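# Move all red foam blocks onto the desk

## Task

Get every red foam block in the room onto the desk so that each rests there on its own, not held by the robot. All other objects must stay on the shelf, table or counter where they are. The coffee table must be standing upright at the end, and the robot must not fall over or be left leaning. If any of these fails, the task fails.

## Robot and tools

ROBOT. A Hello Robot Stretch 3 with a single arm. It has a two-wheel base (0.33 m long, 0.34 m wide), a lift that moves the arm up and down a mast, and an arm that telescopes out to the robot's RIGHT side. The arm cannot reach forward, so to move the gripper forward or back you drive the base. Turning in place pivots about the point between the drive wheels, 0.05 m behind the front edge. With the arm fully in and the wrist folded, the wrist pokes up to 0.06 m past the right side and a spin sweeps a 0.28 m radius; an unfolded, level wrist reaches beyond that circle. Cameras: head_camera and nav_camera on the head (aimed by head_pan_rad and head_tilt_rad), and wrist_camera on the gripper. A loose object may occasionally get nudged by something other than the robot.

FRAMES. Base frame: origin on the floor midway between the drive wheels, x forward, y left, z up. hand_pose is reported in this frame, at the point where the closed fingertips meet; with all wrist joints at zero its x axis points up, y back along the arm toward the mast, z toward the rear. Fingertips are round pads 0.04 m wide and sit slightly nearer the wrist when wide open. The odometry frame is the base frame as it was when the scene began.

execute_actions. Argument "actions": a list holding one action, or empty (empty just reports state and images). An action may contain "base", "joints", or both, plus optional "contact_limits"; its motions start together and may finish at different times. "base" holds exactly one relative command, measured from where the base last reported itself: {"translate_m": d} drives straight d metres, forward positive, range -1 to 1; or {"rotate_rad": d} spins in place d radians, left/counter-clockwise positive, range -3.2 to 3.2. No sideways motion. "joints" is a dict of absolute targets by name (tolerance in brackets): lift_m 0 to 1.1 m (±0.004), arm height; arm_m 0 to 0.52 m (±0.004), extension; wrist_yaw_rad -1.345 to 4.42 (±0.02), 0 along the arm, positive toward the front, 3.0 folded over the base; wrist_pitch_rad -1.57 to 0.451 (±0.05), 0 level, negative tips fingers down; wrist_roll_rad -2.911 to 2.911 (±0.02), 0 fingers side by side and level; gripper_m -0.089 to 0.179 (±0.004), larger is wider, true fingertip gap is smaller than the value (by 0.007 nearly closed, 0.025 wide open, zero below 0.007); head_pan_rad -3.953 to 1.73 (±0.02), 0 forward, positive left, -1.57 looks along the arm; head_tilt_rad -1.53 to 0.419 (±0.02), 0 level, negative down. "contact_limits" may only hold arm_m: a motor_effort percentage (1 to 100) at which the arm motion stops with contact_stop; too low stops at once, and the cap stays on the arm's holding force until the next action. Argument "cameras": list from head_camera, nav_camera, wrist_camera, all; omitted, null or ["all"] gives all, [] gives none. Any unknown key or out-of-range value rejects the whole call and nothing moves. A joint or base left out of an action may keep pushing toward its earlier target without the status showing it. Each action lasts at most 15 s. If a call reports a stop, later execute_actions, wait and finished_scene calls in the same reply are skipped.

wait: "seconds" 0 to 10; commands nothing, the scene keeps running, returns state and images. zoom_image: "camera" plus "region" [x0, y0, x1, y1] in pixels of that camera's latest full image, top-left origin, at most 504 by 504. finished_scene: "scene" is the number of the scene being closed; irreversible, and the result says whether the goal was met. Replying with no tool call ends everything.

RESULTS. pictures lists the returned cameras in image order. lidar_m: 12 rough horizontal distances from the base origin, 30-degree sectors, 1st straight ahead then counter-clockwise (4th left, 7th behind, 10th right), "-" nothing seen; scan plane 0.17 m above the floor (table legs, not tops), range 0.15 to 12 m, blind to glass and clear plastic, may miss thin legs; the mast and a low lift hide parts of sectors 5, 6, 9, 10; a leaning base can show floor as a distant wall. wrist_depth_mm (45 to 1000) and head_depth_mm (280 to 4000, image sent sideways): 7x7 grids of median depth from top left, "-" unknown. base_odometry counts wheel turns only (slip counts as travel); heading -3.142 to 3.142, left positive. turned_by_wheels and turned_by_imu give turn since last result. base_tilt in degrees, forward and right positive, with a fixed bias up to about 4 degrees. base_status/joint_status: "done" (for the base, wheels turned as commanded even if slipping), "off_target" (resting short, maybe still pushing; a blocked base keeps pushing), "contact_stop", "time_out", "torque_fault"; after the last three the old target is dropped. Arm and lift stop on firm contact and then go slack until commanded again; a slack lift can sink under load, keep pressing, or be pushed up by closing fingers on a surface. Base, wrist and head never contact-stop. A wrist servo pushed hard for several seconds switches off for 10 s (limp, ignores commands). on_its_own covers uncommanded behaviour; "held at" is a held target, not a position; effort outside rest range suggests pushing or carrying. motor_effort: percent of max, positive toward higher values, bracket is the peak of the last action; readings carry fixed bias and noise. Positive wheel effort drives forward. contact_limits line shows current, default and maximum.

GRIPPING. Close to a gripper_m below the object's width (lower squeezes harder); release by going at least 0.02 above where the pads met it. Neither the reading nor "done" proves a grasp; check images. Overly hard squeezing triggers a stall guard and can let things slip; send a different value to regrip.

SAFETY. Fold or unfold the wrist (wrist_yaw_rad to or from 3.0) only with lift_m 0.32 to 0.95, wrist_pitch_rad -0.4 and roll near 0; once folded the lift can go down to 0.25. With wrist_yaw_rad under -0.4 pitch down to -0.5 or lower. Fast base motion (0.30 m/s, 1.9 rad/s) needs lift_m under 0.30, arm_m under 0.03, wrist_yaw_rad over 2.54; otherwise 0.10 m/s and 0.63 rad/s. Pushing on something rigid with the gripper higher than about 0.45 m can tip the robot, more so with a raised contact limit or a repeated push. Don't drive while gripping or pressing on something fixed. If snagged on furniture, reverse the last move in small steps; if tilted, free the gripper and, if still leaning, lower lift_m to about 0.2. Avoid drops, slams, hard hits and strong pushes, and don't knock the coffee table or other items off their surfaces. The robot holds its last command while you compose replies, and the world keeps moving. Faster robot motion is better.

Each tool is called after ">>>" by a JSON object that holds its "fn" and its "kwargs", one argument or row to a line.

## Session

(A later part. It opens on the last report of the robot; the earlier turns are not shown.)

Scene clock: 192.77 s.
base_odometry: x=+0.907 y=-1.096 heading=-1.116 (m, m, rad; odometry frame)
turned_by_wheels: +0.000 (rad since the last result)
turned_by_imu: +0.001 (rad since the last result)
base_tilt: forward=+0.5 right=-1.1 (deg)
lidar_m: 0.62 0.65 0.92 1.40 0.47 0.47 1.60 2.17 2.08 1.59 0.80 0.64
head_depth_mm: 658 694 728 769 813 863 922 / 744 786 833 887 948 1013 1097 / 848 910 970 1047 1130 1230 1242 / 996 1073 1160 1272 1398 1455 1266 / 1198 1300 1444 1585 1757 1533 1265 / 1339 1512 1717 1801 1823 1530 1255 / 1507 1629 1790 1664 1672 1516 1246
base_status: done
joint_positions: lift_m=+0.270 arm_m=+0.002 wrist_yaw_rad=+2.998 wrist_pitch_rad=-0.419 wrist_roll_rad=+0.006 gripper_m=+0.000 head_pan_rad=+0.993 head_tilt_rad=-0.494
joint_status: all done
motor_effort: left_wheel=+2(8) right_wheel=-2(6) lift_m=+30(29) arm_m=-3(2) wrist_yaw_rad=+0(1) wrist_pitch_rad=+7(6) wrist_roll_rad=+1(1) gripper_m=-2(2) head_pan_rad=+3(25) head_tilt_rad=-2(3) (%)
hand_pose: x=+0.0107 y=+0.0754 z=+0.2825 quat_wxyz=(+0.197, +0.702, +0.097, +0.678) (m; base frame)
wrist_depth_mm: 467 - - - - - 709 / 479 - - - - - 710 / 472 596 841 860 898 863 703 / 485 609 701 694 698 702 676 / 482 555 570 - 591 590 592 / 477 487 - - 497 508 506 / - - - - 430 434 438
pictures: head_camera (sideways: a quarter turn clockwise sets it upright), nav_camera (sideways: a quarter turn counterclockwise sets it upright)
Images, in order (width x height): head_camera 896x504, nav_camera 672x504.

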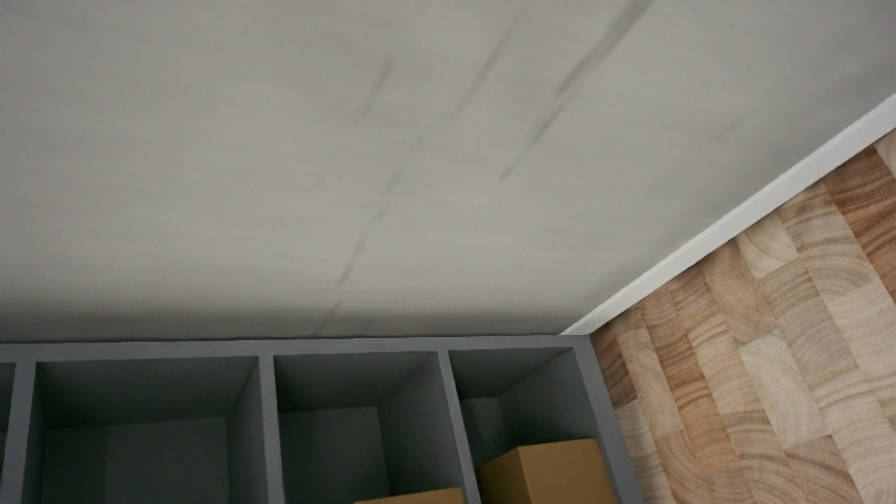

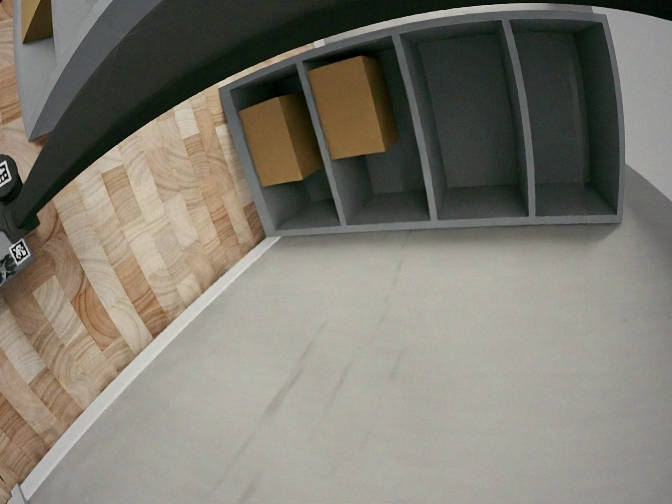

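>>> {"fn": "execute_actions", "kwargs": {
  "actions": [
    {"base":{"translate_m":0.14},"joints":{"head_pan_rad":0,"head_tilt_rad":-0.5}}
  ],
  "cameras": []
}}

>>> {"fn": "execute_actions", "kwargs": {
  "actions": [
    {"base":{"rotate_rad":1.555}}
  ],
  "cameras": ["nav_camera"]
}}

Scene clock: 198.20 s.
base_odometry: x=+0.968 y=-1.222 heading=-1.116 (m, m, rad; odometry frame)
turned_by_wheels: +0.000 (rad since the last result)
turned_by_imu: +0.000 (rad since the last result)
base_tilt: forward=+0.5 right=-1.2 (deg)
lidar_m: 0.48 0.51 0.72 1.39 0.65 0.57 1.48 2.26 1.63 1.61 0.65 0.49
head_depth_mm: 362 395 434 482 542 618 720 / 364 397 437 485 545 623 727 / 366 399 440 490 549 630 737 / 368 402 443 493 554 635 744 / 369 403 446 496 560 640 752 / 372 407 448 498 562 646 759 / 374 409 452 503 569 653 764
base_status: done
joint_positions: lift_m=+0.270 arm_m=+0.002 wrist_yaw_rad=+2.998 wrist_pitch_rad=-0.419 wrist_roll_rad=+0.006 gripper_m=+0.000 head_pan_rad=+0.007 head_tilt_rad=-0.495
joint_status: all done
motor_effort: left_wheel=+2(7) right_wheel=-2(7) lift_m=+29(30) arm_m=-2(2) wrist_yaw_rad=+1(0) wrist_pitch_rad=+6(6) wrist_roll_rad=+1(0) gripper_m=-2(2) head_pan_rad=-3(35) head_tilt_rad=-2(0) (%)
hand_pose: x=+0.0107 y=+0.0754 z=+0.2825 quat_wxyz=(+0.197, +0.702, +0.097, +0.678) (m; base frame)
wrist_depth_mm: 671 - - - - 784 556 / 679 - - - - 776 556 / 671 801 855 852 897 763 568 / 625 643 659 660 702 675 556 / 536 539 579 - 585 581 535 / 469 487 - - 495 492 491 / - - - - 427 438 437
pictures: none
No camera images: the call's "cameras" was empty. Leave "cameras" out to get every camera's image.

Scene clock: 200.60 s.
base_odometry: x=+0.968 y=-1.222 heading=+0.439 (m, m, rad; odometry frame)
turned_by_wheels: +1.555 (rad since the last result)
turned_by_imu: +1.570 (rad since the last result)
base_tilt: forward=+0.5 right=-1.1 (deg)
lidar_m: 1.39 0.66 0.57 1.39 2.27 1.62 1.77 0.67 0.50 0.48 0.51 0.70
head_depth_mm: 1283 1329 1353 1386 1336 1290 1206 / 1486 1648 1741 1698 1771 1570 1276 / 1520 1643 1830 1802 1813 1551 1269 / 1511 1643 1456 1546 1732 1543 1269 / 1533 1647 1449 1542 1733 1532 1261 / 1397 1565 1466 1566 1785 1517 1253 / 1214 2456 2716 2642 1922 1511 1243
base_status: done
joint_positions: lift_m=+0.270 arm_m=+0.002 wrist_yaw_rad=+2.998 wrist_pitch_rad=-0.419 wrist_roll_rad=+0.006 gripper_m=+0.000 head_pan_rad=+0.007 head_tilt_rad=-0.495
joint_status: not commanded
motor_effort: left_wheel=-1(6) right_wheel=+2(14) lift_m=+30(30) arm_m=-2(1) wrist_yaw_rad=+1(1) wrist_pitch_rad=+6(6) wrist_roll_rad=+1(1) gripper_m=-2(2) head_pan_rad=-2(2) head_tilt_rad=-2(2) (%)
hand_pose: x=+0.0107 y=+0.0754 z=+0.2825 quat_wxyz=(+0.197, +0.702, +0.097, +0.678) (m; base frame)
wrist_depth_mm: - - - - 869 511 518 / - - - - 901 558 574 / 769 824 812 868 825 608 630 / 645 658 677 689 698 667 693 / 538 547 571 - 578 583 598 / 476 499 - - 492 500 501 / - - - - 427 430 441
pictures: nav_camera (sideways: a quarter turn counterclockwise sets it upright)
Images, in order (width x height): nav_camera 672x504.

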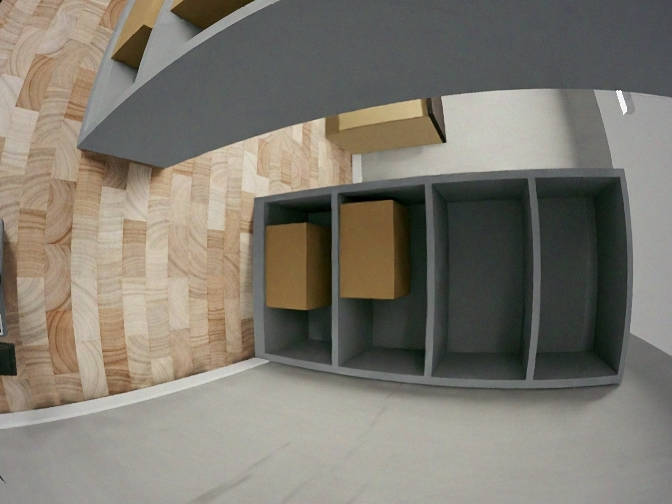

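>>> {"fn": "execute_actions", "kwargs": {
  "actions": [
    {"base":{"translate_m":1.0}}
  ],
  "cameras": []
}}

>>> {"fn": "execute_actions", "kwargs": {
  "actions": [
    {"base":{"translate_m":0.05},"joints":{"head_pan_rad":1.2,"head_tilt_rad":-0.2}}
  ],
  "cameras": ["head_camera","nav_camera"]
}}

Scene clock: 210.07 s.
base_odometry: x=+1.873 y=-0.797 heading=+0.439 (m, m, rad; odometry frame)
turned_by_wheels: +0.000 (rad since the last result)
turned_by_imu: +0.001 (rad since the last result)
base_tilt: forward=+0.5 right=-1.2 (deg)
lidar_m: 0.40 0.42 0.55 0.81 0.58 0.66 1.76 0.70 0.52 0.50 0.52 0.41
head_depth_mm: 659 721 796 666 476 899 760 / 662 727 797 656 472 921 753 / 665 727 798 648 467 590 613 / 667 729 803 641 464 586 604 / 672 731 805 632 460 582 607 / 670 736 800 622 473 579 610 / 674 737 801 614 469 576 614
base_status: done
joint_positions: lift_m=+0.270 arm_m=+0.002 wrist_yaw_rad=+2.998 wrist_pitch_rad=-0.419 wrist_roll_rad=+0.006 gripper_m=+0.000 head_pan_rad=+0.007 head_tilt_rad=-0.495
joint_status: not commanded
motor_effort: left_wheel=-1(4) right_wheel=+2(11) lift_m=+30(29) arm_m=-2(2) wrist_yaw_rad=+1(1) wrist_pitch_rad=+7(6) wrist_roll_rad=+1(1) gripper_m=-2(3) head_pan_rad=-3(3) head_tilt_rad=-1(2) (%)
hand_pose: x=+0.0107 y=+0.0754 z=+0.2825 quat_wxyz=(+0.197, +0.702, +0.097, +0.678) (m; base frame)
wrist_depth_mm: 432 - - - - - 441 / 464 - - - - - 465 / 507 508 844 870 890 874 506 / 553 565 687 693 710 647 544 / 542 541 577 - 577 563 470 / 475 481 - - 501 498 434 / - - - - 424 437 419
pictures: none
No camera images: the call's "cameras" was empty. Leave "cameras" out to get every camera's image.

Scene clock: 211.77 s.
base_odometry: x=+1.919 y=-0.776 heading=+0.439 (m, m, rad; odometry frame)
turned_by_wheels: +0.000 (rad since the last result)
turned_by_imu: +0.000 (rad since the last result)
base_tilt: forward=+0.5 right=-1.1 (deg)
lidar_m: 0.35 0.36 0.51 1.01 0.58 0.66 1.77 0.70 0.52 0.50 0.53 0.36
head_depth_mm: 2296 437 440 451 471 486 522 / 2605 2822 2787 1995 1837 1882 546 / 2821 3347 3464 2357 2288 2161 1613 / 2877 3252 3438 2962 2846 2131 1596 / 2881 3102 3289 3412 3127 2116 1590 / 2848 2988 3125 3288 3083 2123 1596 / 2781 2901 2942 3146 3100 2058 1579
base_status: done
joint_positions: lift_m=+0.270 arm_m=+0.002 wrist_yaw_rad=+2.998 wrist_pitch_rad=-0.419 wrist_roll_rad=+0.006 gripper_m=+0.000 head_pan_rad=+1.193 head_tilt_rad=-0.210
joint_status: all done
motor_effort: left_wheel=-2(6) right_wheel=+2(12) lift_m=+29(29) arm_m=-2(2) wrist_yaw_rad=+0(1) wrist_pitch_rad=+7(6) wrist_roll_rad=+0(1) gripper_m=-2(2) head_pan_rad=+3(35) head_tilt_rad=+5(24) (%)
hand_pose: x=+0.0107 y=+0.0754 z=+0.2825 quat_wxyz=(+0.197, +0.702, +0.097, +0.678) (m; base frame)
wrist_depth_mm: 429 - - - - - 422 / 470 - - - - - 456 / 516 530 874 846 875 533 501 / 556 576 666 692 688 550 540 / 555 548 586 - 571 540 401 / 470 486 - - 490 479 401 / - - - - 433 430 383
pictures: head_camera (sideways: a quarter turn clockwise sets it upright), nav_camera (sideways: a quarter turn counterclockwise sets it upright)
Images, in order (width x height): head_camera 896x504, nav_camera 672x504.

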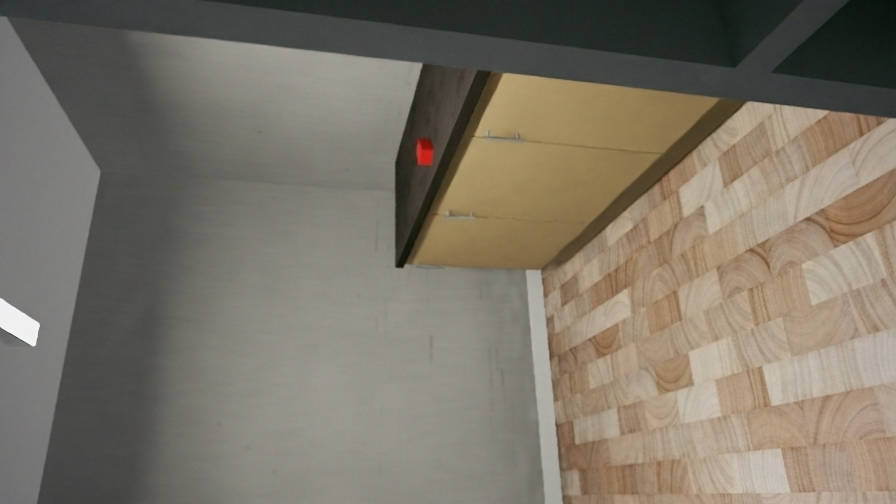

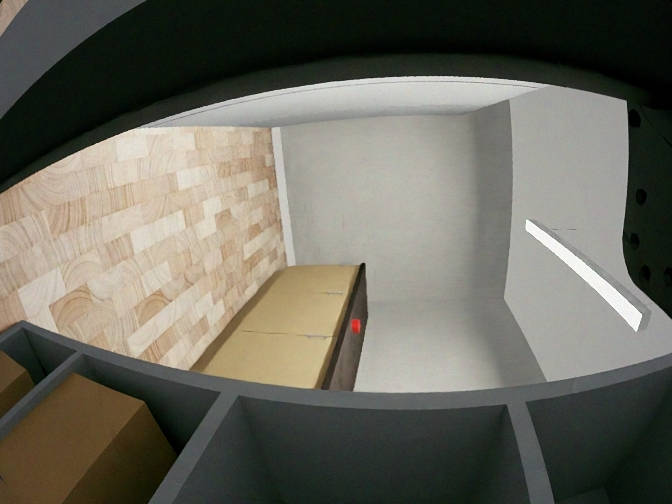

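>>> {"fn": "execute_actions", "kwargs": {
  "actions": [
    {"base":{"rotate_rad":1.555},"joints":{"head_pan_rad":0,"head_tilt_rad":-0.6}}
  ],
  "cameras": ["nav_camera"]
}}

>>> {"fn": "execute_actions", "kwargs": {
  "actions": [
    {"base":{"translate_m":0.35}}
  ],
  "cameras": ["nav_camera"]
}}

Scene clock: 218.13 s.
base_odometry: x=+1.919 y=-0.776 heading=+1.994 (m, m, rad; odometry frame)
turned_by_wheels: +1.555 (rad since the last result)
turned_by_imu: +1.570 (rad since the last result)
base_tilt: forward=+0.5 right=-1.1 (deg)
lidar_m: 1.09 0.53 0.64 1.94 0.72 0.52 0.50 0.52 0.37 0.35 0.36 0.51
head_depth_mm: 2726 2986 3076 2375 1804 1456 1218 / 2735 3077 3193 2364 1796 1446 1217 / 2763 3034 3226 2348 1765 1444 1213 / 2788 3095 3280 2312 1760 1435 1208 / 2332 2464 2709 2180 1750 1420 1194 / 1172 1222 1278 1340 1400 1338 1189 / 786 814 833 865 887 911 950
base_status: done
joint_positions: lift_m=+0.270 arm_m=+0.002 wrist_yaw_rad=+2.998 wrist_pitch_rad=-0.419 wrist_roll_rad=+0.006 gripper_m=+0.000 head_pan_rad=+0.007 head_tilt_rad=-0.593
joint_status: all done
motor_effort: left_wheel=-1(7) right_wheel=+2(14) lift_m=+29(30) arm_m=-2(3) wrist_yaw_rad=+1(0) wrist_pitch_rad=+7(6) wrist_roll_rad=+1(1) gripper_m=-2(2) head_pan_rad=-3(37) head_tilt_rad=-3(26) (%)
hand_pose: x=+0.0107 y=+0.0754 z=+0.2825 quat_wxyz=(+0.197, +0.702, +0.097, +0.678) (m; base frame)
wrist_depth_mm: 763 - - - - 688 501 / 737 - - - - 695 497 / 723 773 839 874 901 688 496 / 639 646 680 691 695 668 513 / 537 542 576 - 584 590 520 / 469 482 - - 496 504 510 / - - - - 426 442 445
pictures: nav_camera (sideways: a quarter turn counterclockwise sets it upright)
Images, in order (width x height): nav_camera 672x504.

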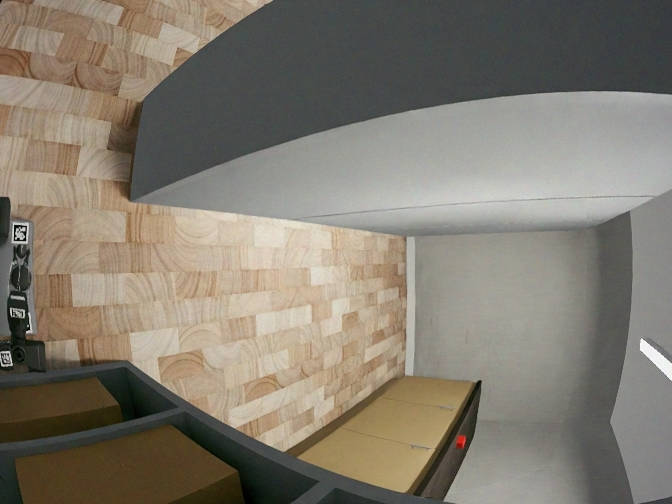

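Scene clock: 220.97 s.
base_odometry: x=+1.775 y=-0.457 heading=+1.994 (m, m, rad; odometry frame)
turned_by_wheels: +0.000 (rad since the last result)
turned_by_imu: +0.000 (rad since the last result)
base_tilt: forward=+0.5 right=-1.1 (deg)
lidar_m: 1.10 0.40 0.30 0.41 1.21 0.88 0.85 0.50 0.36 0.33 1.31 1.52
head_depth_mm: 2444 2678 2992 2363 1824 1455 1220 / 2446 2731 2967 2346 1808 1456 1215 / 2456 2726 2999 2344 1780 1436 1208 / 2437 2729 2966 2316 1762 1435 1206 / 2290 2526 2724 2187 1745 1424 1199 / 1176 1241 1288 1354 1411 1338 1186 / 794 815 842 867 893 916 947
base_status: done
joint_positions: lift_m=+0.270 arm_m=+0.002 wrist_yaw_rad=+2.998 wrist_pitch_rad=-0.419 wrist_roll_rad=+0.006 gripper_m=+0.000 head_pan_rad=+0.007 head_tilt_rad=-0.593
joint_status: not commanded
motor_effort: left_wheel=-1(5) right_wheel=+2(11) lift_m=+29(30) arm_m=-2(2) wrist_yaw_rad=+1(1) wrist_pitch_rad=+6(6) wrist_roll_rad=+1(1) gripper_m=-2(2) head_pan_rad=-3(3) head_tilt_rad=-3(3) (%)
hand_pose: x=+0.0107 y=+0.0754 z=+0.2825 quat_wxyz=(+0.197, +0.702, +0.097, +0.678) (m; base frame)
wrist_depth_mm: - - - - 317 320 325 / - - - - 341 346 362 / 812 803 848 762 367 374 394 / 655 653 675 664 411 421 445 / 541 543 580 - 453 486 501 / 476 478 - - 492 493 513 / - - - - 425 430 439
pictures: nav_camera (sideways: a quarter turn counterclockwise sets it upright)
Images, in order (width x height): nav_camera 672x504.

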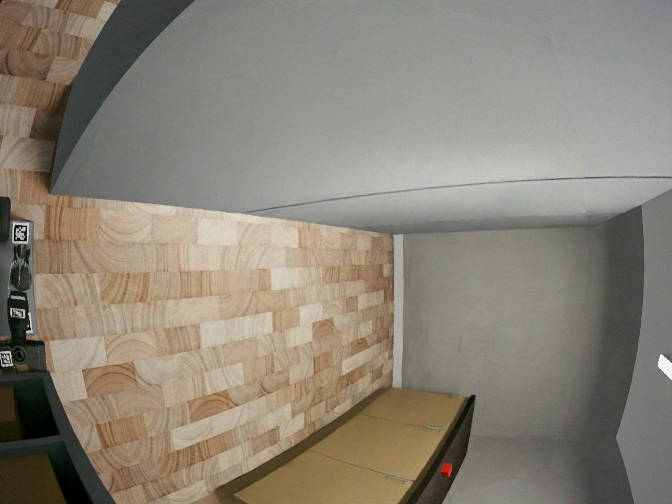

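>>> {"fn": "execute_actions", "kwargs": {
  "actions": [
    {"base":{"translate_m":0.6},"joints":{"head_pan_rad":-0.7,"head_tilt_rad":-0.5}}
  ],
  "cameras": ["head_camera","nav_camera"]
}}

Scene clock: 226.87 s.
base_odometry: x=+1.529 y=+0.091 heading=+1.994 (m, m, rad; odometry frame)
turned_by_wheels: +0.000 (rad since the last result)
turned_by_imu: +0.001 (rad since the last result)
base_tilt: forward=+0.5 right=-1.2 (deg)
lidar_m: 1.11 0.40 0.29 0.28 0.29 0.40 1.44 0.62 0.74 1.09 1.12 1.52
head_depth_mm: 1624 1703 1337 1243 1330 1464 1282 / 1768 1885 1363 1393 1505 1548 1275 / 1962 2090 1493 1581 1770 1548 1274 / 2178 2273 1670 1837 1889 1526 1261 / 2301 2488 1915 2189 1935 1509 1250 / 2182 2334 2492 2510 1917 1511 1245 / 2020 2191 2395 2450 1895 1494 1242
base_status: done
joint_positions: lift_m=+0.270 arm_m=+0.002 wrist_yaw_rad=+2.999 wrist_pitch_rad=-0.419 wrist_roll_rad=+0.006 gripper_m=+0.000 head_pan_rad=-0.693 head_tilt_rad=-0.506
joint_status: all done
motor_effort: left_wheel=-1(5) right_wheel=+2(12) lift_m=+29(29) arm_m=-2(2) wrist_yaw_rad=+1(0) wrist_pitch_rad=+7(6) wrist_roll_rad=+1(1) gripper_m=-2(2) head_pan_rad=-2(32) head_tilt_rad=+3(13) (%)
hand_pose: x=+0.0107 y=+0.0754 z=+0.2825 quat_wxyz=(+0.197, +0.702, +0.097, +0.678) (m; base frame)
wrist_depth_mm: 279 - 293 298 309 323 330 / 299 - 315 325 337 353 358 / 322 330 350 356 367 387 399 / 352 362 385 396 412 432 452 / 394 405 419 - 460 485 512 / 432 431 - - 485 492 505 / - - - - 430 423 443
pictures: head_camera (sideways: a quarter turn clockwise sets it upright), nav_camera (sideways: a quarter turn counterclockwise sets it upright)
Images, in order (width x height): head_camera 896x504, nav_camera 672x504.

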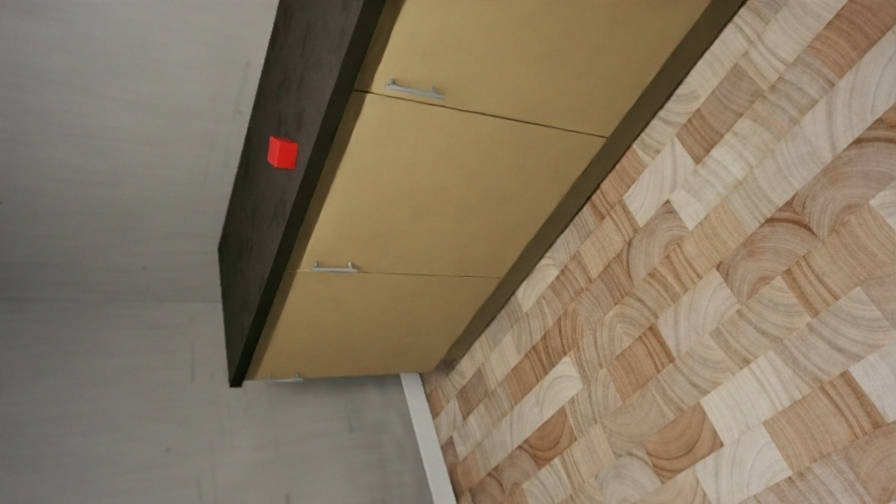

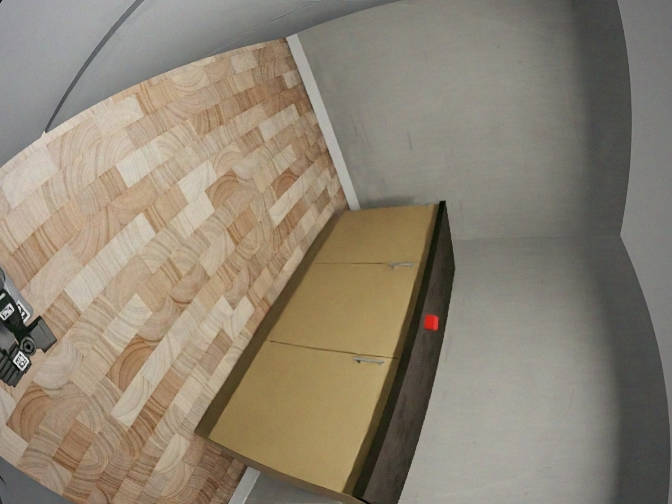

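>>> {"fn": "execute_actions", "kwargs": {
  "actions": [
    {"base":{"rotate_rad":-0.25}}
  ],
  "cameras": []
}}

>>> {"fn": "execute_actions", "kwargs": {
  "actions": [
    {"base":{"translate_m":0.3}}
  ],
  "cameras": []
}}

>>> {"fn": "execute_actions", "kwargs": {
  "actions": [
    {"base":{"rotate_rad":-0.5}}
  ],
  "cameras": []
}}

>>> {"fn": "execute_actions", "kwargs": {
  "actions": [
    {"base":{"translate_m":0.75}}
  ],
  "cameras": []
}}

>>> {"fn": "execute_actions", "kwargs": {
  "actions": [
    {"base":{"rotate_rad":0.74},"joints":{"head_pan_rad":-1.2,"head_tilt_rad":-0.5}}
  ],
  "cameras": ["head_camera","nav_camera"]
}}

Scene clock: 237.67 s.
base_odometry: x=+1.529 y=+0.091 heading=+1.744 (m, m, rad; odometry frame)
turned_by_wheels: -0.250 (rad since the last result)
turned_by_imu: -0.253 (rad since the last result)
base_tilt: forward=+0.5 right=-1.1 (deg)
lidar_m: 2.19 0.55 0.32 0.28 0.28 0.32 1.44 0.65 0.62 1.66 1.09 1.25
head_depth_mm: 1404 1515 1324 1127 1234 1469 1274 / 1509 1625 1314 1213 1333 1465 1276 / 1609 1745 1284 1320 1453 1532 1270 / 1696 1880 1362 1458 1624 1536 1256 / 1863 1997 1468 1598 1791 1516 1253 / 2004 2144 1580 1775 1899 1503 1245 / 2187 2344 1749 2035 1887 1496 1234
base_status: done
joint_positions: lift_m=+0.270 arm_m=+0.002 wrist_yaw_rad=+2.999 wrist_pitch_rad=-0.419 wrist_roll_rad=+0.006 gripper_m=+0.000 head_pan_rad=-0.693 head_tilt_rad=-0.506
joint_status: not commanded
motor_effort: left_wheel=+1(6) right_wheel=-1(8) lift_m=+29(30) arm_m=-1(3) wrist_yaw_rad=+1(0) wrist_pitch_rad=+6(6) wrist_roll_rad=+0(1) gripper_m=-2(2) head_pan_rad=-2(3) head_tilt_rad=+3(3) (%)
hand_pose: x=+0.0107 y=+0.0754 z=+0.2825 quat_wxyz=(+0.197, +0.702, +0.097, +0.678) (m; base frame)
wrist_depth_mm: 250 - 295 321 348 392 455 / 270 - 317 345 388 435 499 / 282 303 348 376 430 488 572 / 306 326 381 424 477 566 672 / 332 361 412 - 558 586 601 / 362 390 - - 494 495 507 / - - - - 436 447 440
pictures: none
No camera images: the call's "cameras" was empty. Leave "cameras" out to get every camera's image.

Scene clock: 240.50 s.
base_odometry: x=+1.477 y=+0.386 heading=+1.744 (m, m, rad; odometry frame)
turned_by_wheels: +0.000 (rad since the last result)
turned_by_imu: +0.000 (rad since the last result)
base_tilt: forward=+0.5 right=-1.1 (deg)
lidar_m: 2.01 0.70 0.41 0.35 0.36 0.41 0.72 0.85 0.95 1.00 1.00 1.17
head_depth_mm: 1350 1440 1334 1039 1142 1261 1280 / 1431 1546 1302 1133 1238 1416 1270 / 1521 1659 1270 1230 1366 1500 1260 / 1646 1792 1271 1346 1498 1532 1253 / 1756 1928 1370 1484 1705 1526 1259 / 1930 2071 1501 1655 1847 1503 1247 / 2020 2148 1632 1885 1890 1499 1239
base_status: done
joint_positions: lift_m=+0.270 arm_m=+0.002 wrist_yaw_rad=+2.999 wrist_pitch_rad=-0.419 wrist_roll_rad=+0.006 gripper_m=+0.000 head_pan_rad=-0.693 head_tilt_rad=-0.506
joint_status: not commanded
motor_effort: left_wheel=+1(7) right_wheel=-2(6) lift_m=+30(29) arm_m=-3(2) wrist_yaw_rad=+0(1) wrist_pitch_rad=+6(6) wrist_roll_rad=+1(0) gripper_m=-2(2) head_pan_rad=-2(2) head_tilt_rad=+3(3) (%)
hand_pose: x=+0.0107 y=+0.0754 z=+0.2825 quat_wxyz=(+0.197, +0.702, +0.097, +0.678) (m; base frame)
wrist_depth_mm: 306 - 359 391 437 480 540 / 324 - 391 431 476 533 605 / 349 365 424 473 529 599 720 / 375 414 467 515 580 664 720 / 414 449 510 - 576 588 597 / 438 466 - - 506 502 508 / - - - - 422 439 434
pictures: none
No camera images: the call's "cameras" was empty. Leave "cameras" out to get every camera's image.

Scene clock: 242.13 s.
base_odometry: x=+1.477 y=+0.386 heading=+1.244 (m, m, rad; odometry frame)
turned_by_wheels: -0.500 (rad since the last result)
turned_by_imu: -0.506 (rad since the last result)
base_tilt: forward=+0.4 right=-1.1 (deg)
lidar_m: 1.18 2.01 0.67 0.40 0.35 0.35 0.42 0.76 0.85 0.96 1.00 1.00
head_depth_mm: 1285 1399 1534 1695 1847 1556 1282 / 1299 1415 1508 1118 1839 1542 1272 / 1305 1431 1281 1086 1221 1418 1273 / 1331 1455 1247 1104 1246 1437 1258 / 1352 1478 1226 1119 1275 1435 1249 / 1358 1495 1209 1138 1297 1462 1238 / 1387 1522 1192 1162 1320 1453 1239
base_status: done
joint_positions: lift_m=+0.270 arm_m=+0.002 wrist_yaw_rad=+2.999 wrist_pitch_rad=-0.419 wrist_roll_rad=+0.006 gripper_m=+0.000 head_pan_rad=-0.693 head_tilt_rad=-0.506
joint_status: not commanded
motor_effort: left_wheel=+1(6) right_wheel=-1(9) lift_m=+30(29) arm_m=-2(2) wrist_yaw_rad=+1(1) wrist_pitch_rad=+6(6) wrist_roll_rad=+1(1) gripper_m=-2(2) head_pan_rad=-2(2) head_tilt_rad=+3(3) (%)
hand_pose: x=+0.0107 y=+0.0754 z=+0.2825 quat_wxyz=(+0.197, +0.702, +0.097, +0.678) (m; base frame)
wrist_depth_mm: 296 - 428 543 776 - - / 311 - 458 604 855 - - / 326 365 510 659 840 920 931 / 349 389 554 661 717 718 750 / 364 425 559 - 575 588 608 / 380 439 - - 494 502 498 / - - - - 430 431 439
pictures: none
No camera images: the call's "cameras" was empty. Leave "cameras" out to get every camera's image.

Scene clock: 246.43 s.
base_odometry: x=+1.718 y=+1.096 heading=+1.244 (m, m, rad; odometry frame)
turned_by_wheels: +0.000 (rad since the last result)
turned_by_imu: +0.001 (rad since the last result)
base_tilt: forward=+0.5 right=-1.1 (deg)
lidar_m: 0.58 1.06 1.47 0.98 0.86 0.86 1.02 1.36 1.36 0.56 0.49 0.49
head_depth_mm: 855 934 1026 823 593 622 723 / 867 948 1037 811 589 629 745 / 878 962 1038 802 584 653 769 / 891 969 1063 787 599 667 782 / 905 985 1057 783 595 682 806 / 915 998 1079 771 611 699 826 / 928 1016 1092 762 631 715 853
base_status: done
joint_positions: lift_m=+0.270 arm_m=+0.002 wrist_yaw_rad=+2.999 wrist_pitch_rad=-0.419 wrist_roll_rad=+0.006 gripper_m=+0.000 head_pan_rad=-0.693 head_tilt_rad=-0.506
joint_status: not commanded
motor_effort: left_wheel=+1(8) right_wheel=-1(6) lift_m=+29(29) arm_m=-2(2) wrist_yaw_rad=+0(1) wrist_pitch_rad=+6(6) wrist_roll_rad=+1(0) gripper_m=-2(2) head_pan_rad=-3(2) head_tilt_rad=+3(3) (%)
hand_pose: x=+0.0107 y=+0.0754 z=+0.2825 quat_wxyz=(+0.197, +0.702, +0.097, +0.678) (m; base frame)
wrist_depth_mm: 677 - - - - - - / 722 - - - - - - / 714 812 842 866 877 902 939 / 648 654 685 658 681 716 737 / 550 547 572 - 571 580 597 / 471 476 - - 490 499 505 / - - - - 428 436 435
pictures: none
No camera images: the call's "cameras" was empty. Leave "cameras" out to get every camera's image.

Scene clock: 248.17 s.
base_odometry: x=+1.718 y=+1.096 heading=+1.984 (m, m, rad; odometry frame)
turned_by_wheels: +0.740 (rad since the last result)
turned_by_imu: +0.749 (rad since the last result)
base_tilt: forward=+0.5 right=-1.1 (deg)
lidar_m: 1.46 1.24 0.90 0.86 0.89 1.21 1.35 0.71 0.51 0.49 0.51 0.69
head_depth_mm: 851 925 1008 819 594 589 670 / 881 960 1043 809 588 623 715 / 919 1000 1081 801 604 663 765 / 949 1034 1108 789 625 705 824 / 991 1084 1144 785 649 757 894 / 1031 1136 1205 770 698 811 972 / 1075 1187 1194 763 740 881 1075
base_status: done
joint_positions: lift_m=+0.270 arm_m=+0.002 wrist_yaw_rad=+2.999 wrist_pitch_rad=-0.419 wrist_roll_rad=+0.006 gripper_m=+0.000 head_pan_rad=-1.193 head_tilt_rad=-0.506
joint_status: all done
motor_effort: left_wheel=+0(6) right_wheel=+3(11) lift_m=+30(30) arm_m=-3(2) wrist_yaw_rad=+0(1) wrist_pitch_rad=+6(6) wrist_roll_rad=+0(1) gripper_m=-2(2) head_pan_rad=-2(27) head_tilt_rad=+3(4) (%)
hand_pose: x=+0.0107 y=+0.0754 z=+0.2825 quat_wxyz=(+0.197, +0.702, +0.097, +0.678) (m; base frame)
wrist_depth_mm: 757 - 798 826 876 896 930 / 841 - 866 893 887 - - / 777 809 859 855 870 913 923 / 641 646 684 691 714 720 716 / 537 547 568 - 575 585 592 / 474 484 - - 490 496 506 / - - - - 427 437 442
pictures: head_camera (sideways: a quarter turn clockwise sets it upright), nav_camera (sideways: a quarter turn counterclockwise sets it upright)
Images, in order (width x height): head_camera 896x504, nav_camera 672x504.

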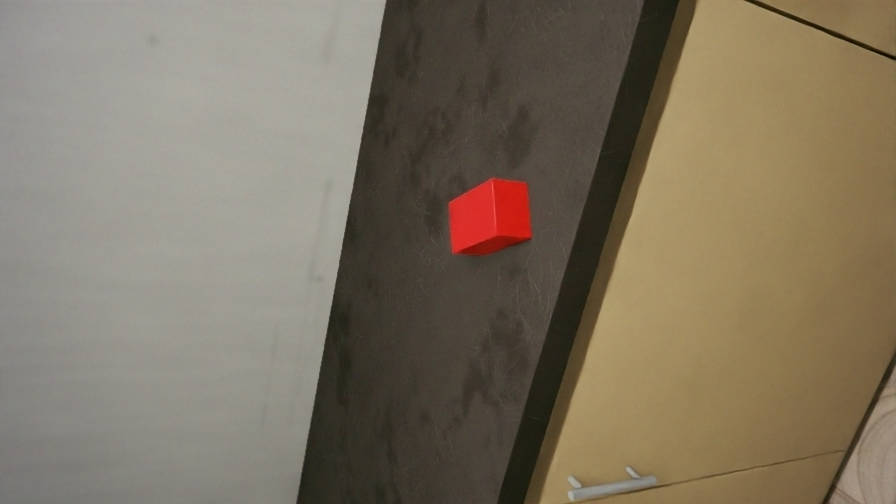

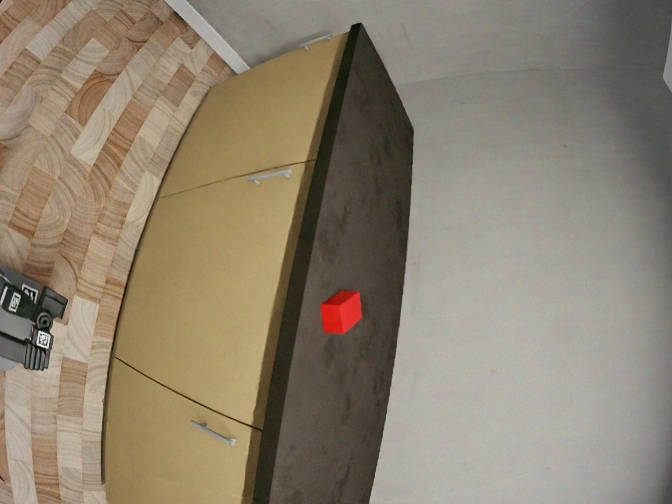

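>>> {"fn": "execute_actions", "kwargs": {
  "actions": [
    {"base":{"translate_m":0.16},"joints":{"lift_m":0.9,"head_tilt_rad":-0.7,"head_pan_rad":-1.5}}
  ],
  "cameras": []
}}

>>> {"fn": "execute_actions", "kwargs": {
  "actions": [
    {"joints":{"wrist_yaw_rad":0,"gripper_m":0.17}}
  ],
  "cameras": []
}}

>>> {"fn": "execute_actions", "kwargs": {
  "actions": [
    {"joints":{"lift_m":1.04,"wrist_pitch_rad":-0.42}}
  ],
  "cameras": ["wrist_camera","head_camera"]
}}

Scene clock: 262.03 s.
base_odometry: x=+1.654 y=+1.243 heading=+1.984 (m, m, rad; odometry frame)
turned_by_wheels: +0.000 (rad since the last result)
turned_by_imu: +0.000 (rad since the last result)
base_tilt: forward=+0.5 right=-1.1 (deg)
lidar_m: 1.31 1.24 0.90 0.86 0.89 1.21 1.51 0.71 0.51 0.49 0.51 0.69
head_depth_mm: 877 987 813 604 659 - 1122 / 881 994 803 599 673 - 1121 / 887 984 794 612 696 - - / 894 991 783 604 702 - - / 904 1001 776 606 714 - 1119 / 908 999 766 621 728 896 1136 / 917 1002 758 617 736 945 1139
base_status: done
joint_positions: lift_m=+0.900 arm_m=+0.002 wrist_yaw_rad=+2.999 wrist_pitch_rad=-0.419 wrist_roll_rad=+0.006 gripper_m=+0.000 head_pan_rad=-1.493 head_tilt_rad=-0.691
joint_status: all done
motor_effort: left_wheel=-1(8) right_wheel=+3(11) lift_m=+37(39) arm_m=-2(2) wrist_yaw_rad=+2(1) wrist_pitch_rad=+6(6) wrist_roll_rad=+1(1) gripper_m=-2(2) head_pan_rad=-2(20) head_tilt_rad=-4(19) (%)
hand_pose: x=+0.0107 y=+0.0754 z=+0.9122 quat_wxyz=(+0.197, +0.702, +0.097, +0.678) (m; base frame)
wrist_depth_mm: 772 - 796 818 846 894 904 / 819 - 881 882 968 - - / 875 938 936 - - - - / - - - - - - - / - - - - - - - / - - - - - - - / - - - - - - -
pictures: none
No camera images: the call's "cameras" was empty. Leave "cameras" out to get every camera's image.

Scene clock: 264.53 s.
base_odometry: x=+1.654 y=+1.243 heading=+1.984 (m, m, rad; odometry frame)
turned_by_wheels: +0.000 (rad since the last result)
turned_by_imu: +0.000 (rad since the last result)
base_tilt: forward=+0.5 right=-1.2 (deg)
lidar_m: 1.31 1.25 0.90 0.86 0.90 1.21 1.52 0.71 0.51 0.49 0.51 0.69
head_depth_mm: 875 984 813 605 661 - - / 880 993 802 599 667 - - / 889 989 791 610 - - - / 894 997 784 606 687 934 1139 / 899 997 775 604 737 909 1119 / 912 995 765 620 727 928 1150 / 918 998 757 616 736 943 1144
base_status: not commanded
joint_positions: lift_m=+0.900 arm_m=+0.002 wrist_yaw_rad=+0.003 wrist_pitch_rad=-0.419 wrist_roll_rad=+0.006 gripper_m=+0.170 head_pan_rad=-1.493 head_tilt_rad=-0.691
joint_status: all done
motor_effort: left_wheel=-1(1) right_wheel=+2(2) lift_m=+37(37) arm_m=-2(3) wrist_yaw_rad=-2(2) wrist_pitch_rad=+6(6) wrist_roll_rad=+1(1) gripper_m=+0(85) head_pan_rad=-2(3) head_tilt_rad=-4(4) (%)
hand_pose: x=-0.0209 y=-0.3707 z=+0.9122 quat_wxyz=(+0.690, +0.148, -0.693, -0.147) (m; base frame)
wrist_depth_mm: 496 514 539 577 605 646 689 / 334 348 332 305 380 396 415 / 261 258 263 271 277 282 294 / 305 301 274 272 271 269 271 / 333 334 336 336 329 321 327 / - 379 378 376 375 368 357 / 453 437 439 430 430 431 417
pictures: none
No camera images: the call's "cameras" was empty. Leave "cameras" out to get every camera's image.

Scene clock: 266.63 s.
base_odometry: x=+1.654 y=+1.243 heading=+1.984 (m, m, rad; odometry frame)
turned_by_wheels: +0.000 (rad since the last result)
turned_by_imu: +0.000 (rad since the last result)
base_tilt: forward=+0.5 right=-1.1 (deg)
lidar_m: 1.31 1.24 0.90 0.86 0.89 1.21 1.52 0.71 0.51 0.49 0.51 0.69
head_depth_mm: 875 967 - - - - 1130 / 881 975 - - - - 1127 / 885 986 - - - - 1137 / 897 994 786 610 720 904 1125 / 909 999 773 613 718 911 1125 / 910 992 769 622 731 928 1140 / 916 995 753 616 736 946 1137
base_status: not commanded
joint_positions: lift_m=+1.040 arm_m=+0.002 wrist_yaw_rad=+0.002 wrist_pitch_rad=-0.435 wrist_roll_rad=+0.006 gripper_m=+0.170 head_pan_rad=-1.493 head_tilt_rad=-0.691
joint_status: all done
motor_effort: left_wheel=-2(1) right_wheel=+2(2) lift_m=+37(38) arm_m=-3(3) wrist_yaw_rad=-1(1) wrist_pitch_rad=+5(6) wrist_roll_rad=+1(1) gripper_m=+0(1) head_pan_rad=-2(2) head_tilt_rad=-4(4) (%)
hand_pose: x=-0.0210 y=-0.3687 z=+1.0486 quat_wxyz=(+0.689, +0.153, -0.692, -0.153) (m; base frame)
wrist_depth_mm: 772 775 770 747 776 758 756 / 670 695 707 733 750 756 804 / 504 520 537 543 554 588 582 / 416 419 416 393 449 453 465 / 359 352 358 366 368 389 390 / - 388 389 348 349 346 345 / 453 451 457 444 442 436 434
pictures: head_camera (sideways: a quarter turn clockwise sets it upright), wrist_camera
Images, in order (width x height): head_camera 896x504, wrist_camera 644x364.

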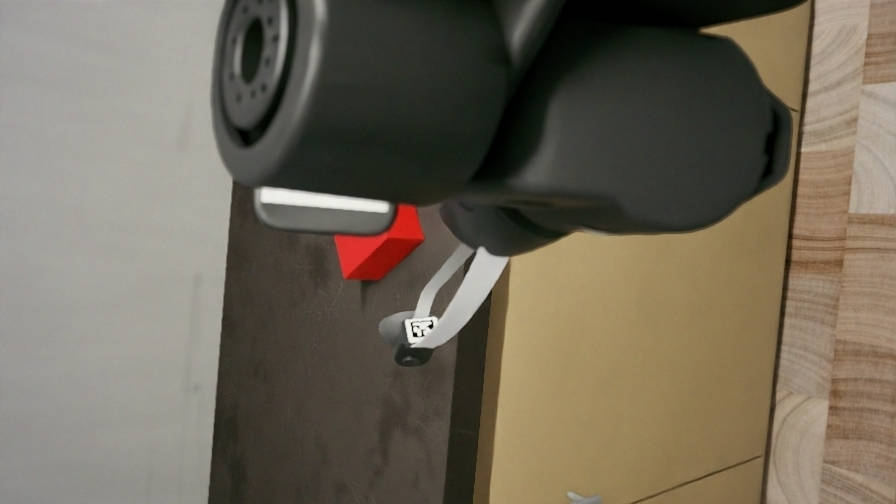

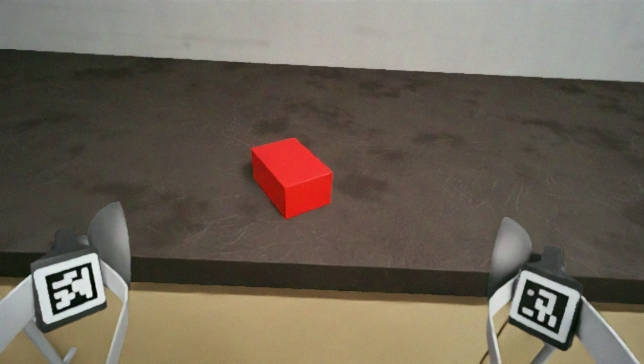

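>>> {"fn": "execute_actions", "kwargs": {
  "actions": [
    {"base":{"translate_m":-0.07},"joints":{"wrist_yaw_rad":0.45,"arm_m":0.1,"lift_m":1.0}}
  ],
  "cameras": ["wrist_camera"]
}}

Scene clock: 276.53 s.
base_odometry: x=+1.682 y=+1.179 heading=+1.984 (m, m, rad; odometry frame)
turned_by_wheels: +0.000 (rad since the last result)
turned_by_imu: +0.000 (rad since the last result)
base_tilt: forward=+0.5 right=-1.1 (deg)
lidar_m: 1.38 1.24 0.90 0.86 0.89 1.21 1.45 0.71 0.51 0.49 0.51 0.69
head_depth_mm: 875 944 - - 675 852 1119 / 885 984 - - 712 865 1119 / 889 985 - - 718 881 1141 / 895 987 - - 722 894 1128 / 900 1000 753 611 721 910 1142 / 911 1000 765 632 731 931 1143 / 921 1004 757 614 743 943 1133
base_status: done
joint_positions: lift_m=+1.000 arm_m=+0.100 wrist_yaw_rad=+0.448 wrist_pitch_rad=-0.436 wrist_roll_rad=+0.006 gripper_m=+0.170 head_pan_rad=-1.493 head_tilt_rad=-0.691
joint_status: all done
motor_effort: left_wheel=-1(5) right_wheel=+3(3) lift_m=+29(32) arm_m=+2(2) wrist_yaw_rad=+1(0) wrist_pitch_rad=+5(5) wrist_roll_rad=+1(1) gripper_m=+0(0) head_pan_rad=-3(2) head_tilt_rad=-4(4) (%)
hand_pose: x=+0.0746 y=-0.4450 z=+1.0087 quat_wxyz=(+0.706, +0.303, -0.641, +0.003) (m; base frame)
wrist_depth_mm: 840 845 838 753 678 620 570 / 556 582 609 612 637 613 598 / 430 442 451 460 474 491 506 / 367 354 363 359 331 386 393 / 521 322 303 301 293 330 327 / - 427 295 263 270 268 276 / - 570 403 270 237 236 241
pictures: wrist_camera
Images, in order (width x height): wrist_camera 644x364.

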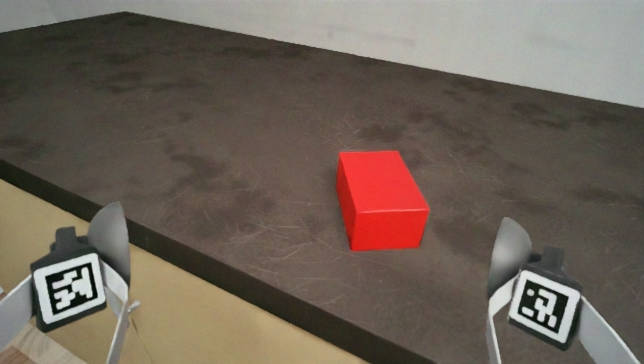

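>>> {"fn": "execute_actions", "kwargs": {
  "actions": [
    {"joints":{"arm_m":0.21}}
  ],
  "cameras": ["wrist_camera"]
}}

Scene clock: 282.17 s.
base_odometry: x=+1.682 y=+1.179 heading=+1.984 (m, m, rad; odometry frame)
turned_by_wheels: +0.000 (rad since the last result)
turned_by_imu: +0.000 (rad since the last result)
base_tilt: forward=+0.5 right=-1.1 (deg)
lidar_m: 1.38 1.24 0.90 0.86 0.89 1.21 1.45 0.71 0.51 0.49 0.51 0.69
head_depth_mm: 871 - - 606 675 853 1125 / 878 - - 601 692 866 1124 / 889 - - 595 697 878 1135 / 893 977 823 608 709 895 1133 / 903 1006 794 604 719 915 1148 / 910 996 800 622 729 931 1145 / 916 1004 756 616 740 943 1135
base_status: not commanded
joint_positions: lift_m=+1.000 arm_m=+0.210 wrist_yaw_rad=+0.448 wrist_pitch_rad=-0.436 wrist_roll_rad=+0.006 gripper_m=+0.170 head_pan_rad=-1.493 head_tilt_rad=-0.691
joint_status: all done
motor_effort: left_wheel=-1(1) right_wheel=+3(3) lift_m=+29(29) arm_m=+2(1) wrist_yaw_rad=+0(2) wrist_pitch_rad=+5(6) wrist_roll_rad=+0(1) gripper_m=+1(0) head_pan_rad=-2(2) head_tilt_rad=-3(4) (%)
hand_pose: x=+0.0747 y=-0.5549 z=+1.0087 quat_wxyz=(+0.706, +0.303, -0.641, +0.003) (m; base frame)
wrist_depth_mm: 833 795 711 655 576 529 485 / 572 584 601 614 607 555 498 / 436 439 448 468 484 487 499 / 348 359 367 370 388 388 389 / 303 300 305 248 314 328 326 / - 256 262 212 267 268 278 / 224 225 230 200 232 237 243
pictures: wrist_camera
Images, in order (width x height): wrist_camera 644x364.

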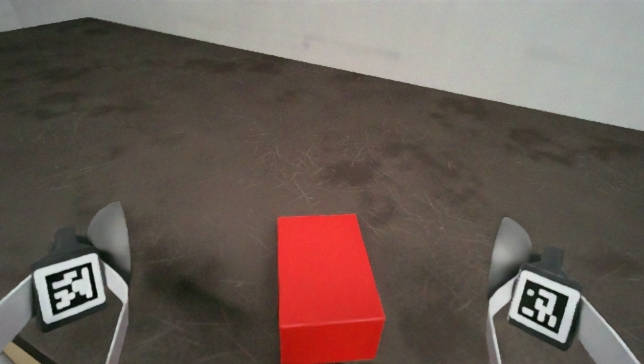

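>>> {"fn": "execute_actions", "kwargs": {
  "actions": [
    {"joints":{"arm_m":0.245}}
  ],
  "cameras": []
}}

>>> {"fn": "execute_actions", "kwargs": {
  "actions": [
    {"joints":{"lift_m":0.945}}
  ],
  "cameras": ["wrist_camera"]
}}

Scene clock: 287.23 s.
base_odometry: x=+1.682 y=+1.179 heading=+1.984 (m, m, rad; odometry frame)
turned_by_wheels: +0.000 (rad since the last result)
turned_by_imu: +0.000 (rad since the last result)
base_tilt: forward=+0.5 right=-1.1 (deg)
lidar_m: 1.37 1.24 0.90 0.86 0.89 1.21 1.44 0.71 0.51 0.49 0.51 0.69
head_depth_mm: 864 - 744 606 673 852 1126 / 872 - 730 599 690 865 1116 / 887 - - 616 699 879 1133 / 895 973 746 611 707 898 1129 / 903 1001 769 605 721 909 1143 / 912 995 761 622 727 928 1140 / 912 996 758 614 740 948 1138
base_status: not commanded
joint_positions: lift_m=+1.000 arm_m=+0.245 wrist_yaw_rad=+0.448 wrist_pitch_rad=-0.436 wrist_roll_rad=+0.006 gripper_m=+0.170 head_pan_rad=-1.493 head_tilt_rad=-0.691
joint_status: all done
motor_effort: left_wheel=-1(1) right_wheel=+3(3) lift_m=+29(29) arm_m=+2(2) wrist_yaw_rad=+1(1) wrist_pitch_rad=+5(5) wrist_roll_rad=+1(1) gripper_m=+0(0) head_pan_rad=-2(2) head_tilt_rad=-4(4) (%)
hand_pose: x=+0.0747 y=-0.5899 z=+1.0087 quat_wxyz=(+0.706, +0.303, -0.641, +0.003) (m; base frame)
wrist_depth_mm: 821 772 691 611 545 492 455 / 554 582 600 608 580 531 487 / 428 443 453 462 470 484 498 / 350 352 364 369 380 383 391 / 307 299 304 304 314 329 327 / - 259 254 217 266 269 279 / 218 225 222 185 235 235 239
pictures: none
No camera images: the call's "cameras" was empty. Leave "cameras" out to get every camera's image.

Scene clock: 288.57 s.
base_odometry: x=+1.682 y=+1.179 heading=+1.984 (m, m, rad; odometry frame)
turned_by_wheels: +0.000 (rad since the last result)
turned_by_imu: +0.000 (rad since the last result)
base_tilt: forward=+0.5 right=-1.1 (deg)
lidar_m: 1.38 1.24 0.90 0.86 0.89 1.21 1.45 0.71 0.51 0.49 0.51 0.69
head_depth_mm: 876 966 - 586 674 853 1127 / 882 971 - 590 689 867 1117 / 890 987 - 587 698 882 1130 / 898 990 751 591 709 896 1130 / 903 1001 791 602 720 914 1144 / 911 999 784 620 728 928 1140 / 916 999 757 616 740 948 1130
base_status: not commanded
joint_positions: lift_m=+0.945 arm_m=+0.245 wrist_yaw_rad=+0.448 wrist_pitch_rad=-0.436 wrist_roll_rad=+0.006 gripper_m=+0.170 head_pan_rad=-1.493 head_tilt_rad=-0.691
joint_status: all done
motor_effort: left_wheel=-2(1) right_wheel=+3(3) lift_m=+29(30) arm_m=+2(2) wrist_yaw_rad=+1(1) wrist_pitch_rad=+6(5) wrist_roll_rad=+1(1) gripper_m=+0(0) head_pan_rad=-2(2) head_tilt_rad=-3(3) (%)
hand_pose: x=+0.0747 y=-0.5899 z=+0.9537 quat_wxyz=(+0.706, +0.303, -0.641, +0.003) (m; base frame)
wrist_depth_mm: 618 637 663 608 545 500 449 / 426 440 454 467 475 499 473 / 323 333 342 350 358 364 379 / 265 269 272 268 283 291 297 / 229 225 212 171 238 247 245 / - 193 154 145 202 204 208 / 168 170 151 146 174 176 181
pictures: wrist_camera
Images, in order (width x height): wrist_camera 644x364.

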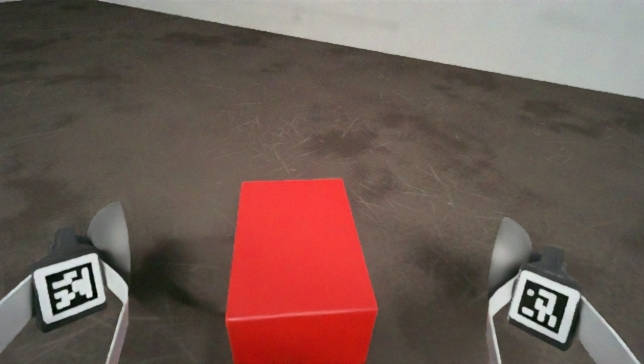

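>>> {"fn": "execute_actions", "kwargs": {
  "actions": [
    {"joints":{"lift_m":0.937}}
  ],
  "cameras": []
}}

>>> {"fn": "execute_actions", "kwargs": {
  "actions": [
    {"joints":{"gripper_m":0.015}}
  ],
  "cameras": ["wrist_camera"]
}}

>>> {"fn": "execute_actions", "kwargs": {
  "actions": [
    {"joints":{"lift_m":1.02}}
  ],
  "cameras": ["wrist_camera"]
}}

Scene clock: 293.40 s.
base_odometry: x=+1.682 y=+1.179 heading=+1.984 (m, m, rad; odometry frame)
turned_by_wheels: +0.000 (rad since the last result)
turned_by_imu: +0.000 (rad since the last result)
base_tilt: forward=+0.4 right=-1.1 (deg)
lidar_m: 1.38 1.24 0.90 0.86 0.89 1.21 1.45 0.71 0.51 0.49 0.51 0.69
head_depth_mm: 875 979 - 584 674 849 1123 / 886 978 - 587 690 862 1118 / 886 985 - 581 703 879 1132 / 898 995 749 588 712 899 1133 / 904 998 774 602 721 914 1144 / 908 996 769 620 731 930 1143 / 915 1002 758 617 742 945 1139
base_status: not commanded
joint_positions: lift_m=+0.937 arm_m=+0.245 wrist_yaw_rad=+0.448 wrist_pitch_rad=-0.436 wrist_roll_rad=+0.006 gripper_m=+0.170 head_pan_rad=-1.493 head_tilt_rad=-0.691
joint_status: all done
motor_effort: left_wheel=-1(0) right_wheel=+3(3) lift_m=+29(30) arm_m=+2(2) wrist_yaw_rad=+1(1) wrist_pitch_rad=+5(5) wrist_roll_rad=+0(0) gripper_m=+0(0) head_pan_rad=-2(2) head_tilt_rad=-4(4) (%)
hand_pose: x=+0.0747 y=-0.5899 z=+0.9457 quat_wxyz=(+0.706, +0.303, -0.641, +0.003) (m; base frame)
wrist_depth_mm: 579 611 637 592 547 502 461 / 407 423 432 446 463 484 463 / 310 317 323 329 344 352 356 / 252 256 251 198 271 278 281 / 217 215 203 159 224 236 234 / - 185 142 136 191 194 199 / 157 162 151 145 168 167 173
pictures: none
No camera images: the call's "cameras" was empty. Leave "cameras" out to get every camera's image.

Scene clock: 295.43 s.
base_odometry: x=+1.682 y=+1.179 heading=+1.984 (m, m, rad; odometry frame)
turned_by_wheels: +0.000 (rad since the last result)
turned_by_imu: +0.000 (rad since the last result)
base_tilt: forward=+0.4 right=-1.1 (deg)
lidar_m: 1.38 1.24 0.90 0.86 0.89 1.21 1.45 0.71 0.51 0.49 0.51 0.69
head_depth_mm: 877 976 - 582 674 850 1118 / 885 977 - 587 691 867 1118 / 890 989 - 582 703 880 1131 / 893 993 766 590 707 898 1127 / 903 1000 791 605 717 911 1145 / 910 998 766 622 729 929 1137 / 919 1002 755 616 743 948 1136
base_status: not commanded
joint_positions: lift_m=+0.937 arm_m=+0.245 wrist_yaw_rad=+0.448 wrist_pitch_rad=-0.438 wrist_roll_rad=+0.006 gripper_m=+0.016 head_pan_rad=-1.493 head_tilt_rad=-0.691
joint_status: all done
motor_effort: left_wheel=-1(1) right_wheel=+3(3) lift_m=+29(29) arm_m=+2(2) wrist_yaw_rad=+1(0) wrist_pitch_rad=+6(6) wrist_roll_rad=+1(1) gripper_m=-17(93) head_pan_rad=-3(3) head_tilt_rad=-4(4) (%)
hand_pose: x=+0.0746 y=-0.5897 z=+0.9453 quat_wxyz=(+0.706, +0.303, -0.640, +0.002) (m; base frame)
wrist_depth_mm: 574 594 621 592 550 497 448 / 404 420 429 448 461 474 456 / 305 314 327 332 342 347 357 / 250 256 251 190 270 275 281 / 211 212 160 157 230 229 233 / 181 185 138 135 - 194 198 / 160 162 156 142 167 171 172
pictures: wrist_camera
Images, in order (width x height): wrist_camera 644x364.

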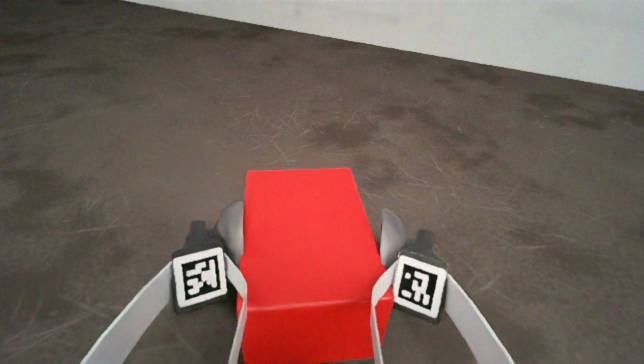

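Scene clock: 297.03 s.
base_odometry: x=+1.682 y=+1.179 heading=+1.984 (m, m, rad; odometry frame)
turned_by_wheels: +0.000 (rad since the last result)
turned_by_imu: +0.000 (rad since the last result)
base_tilt: forward=+0.5 right=-1.1 (deg)
lidar_m: 1.38 1.24 0.90 0.86 0.89 1.21 1.44 0.71 0.51 0.49 0.51 0.69
head_depth_mm: 847 - 775 605 674 852 1120 / 854 - 763 599 691 862 1116 / 876 - 710 616 701 876 1136 / 896 972 688 611 710 897 1130 / 903 1001 681 607 720 914 1144 / 909 999 765 619 728 933 1142 / 917 1001 759 617 739 948 1134
base_status: not commanded
joint_positions: lift_m=+1.020 arm_m=+0.245 wrist_yaw_rad=+0.448 wrist_pitch_rad=-0.439 wrist_roll_rad=+0.006 gripper_m=+0.016 head_pan_rad=-1.493 head_tilt_rad=-0.691
joint_status: all done
motor_effort: left_wheel=-1(1) right_wheel=+3(3) lift_m=+38(39) arm_m=+2(2) wrist_yaw_rad=+1(2) wrist_pitch_rad=+6(6) wrist_roll_rad=+1(1) gripper_m=-17(17) head_pan_rad=-2(2) head_tilt_rad=-4(4) (%)
hand_pose: x=+0.0746 y=-0.5896 z=+1.0277 quat_wxyz=(+0.706, +0.304, -0.640, +0.002) (m; base frame)
wrist_depth_mm: 914 779 693 620 552 497 454 / 600 641 630 621 593 536 484 / 471 473 484 493 520 514 501 / 381 386 379 190 404 421 427 / 321 319 160 157 349 347 354 / 276 283 137 135 - 294 298 / 242 246 235 142 251 260 259
pictures: wrist_camera
Images, in order (width x height): wrist_camera 644x364.

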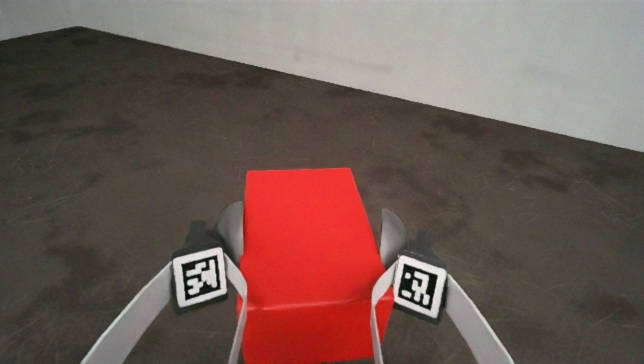

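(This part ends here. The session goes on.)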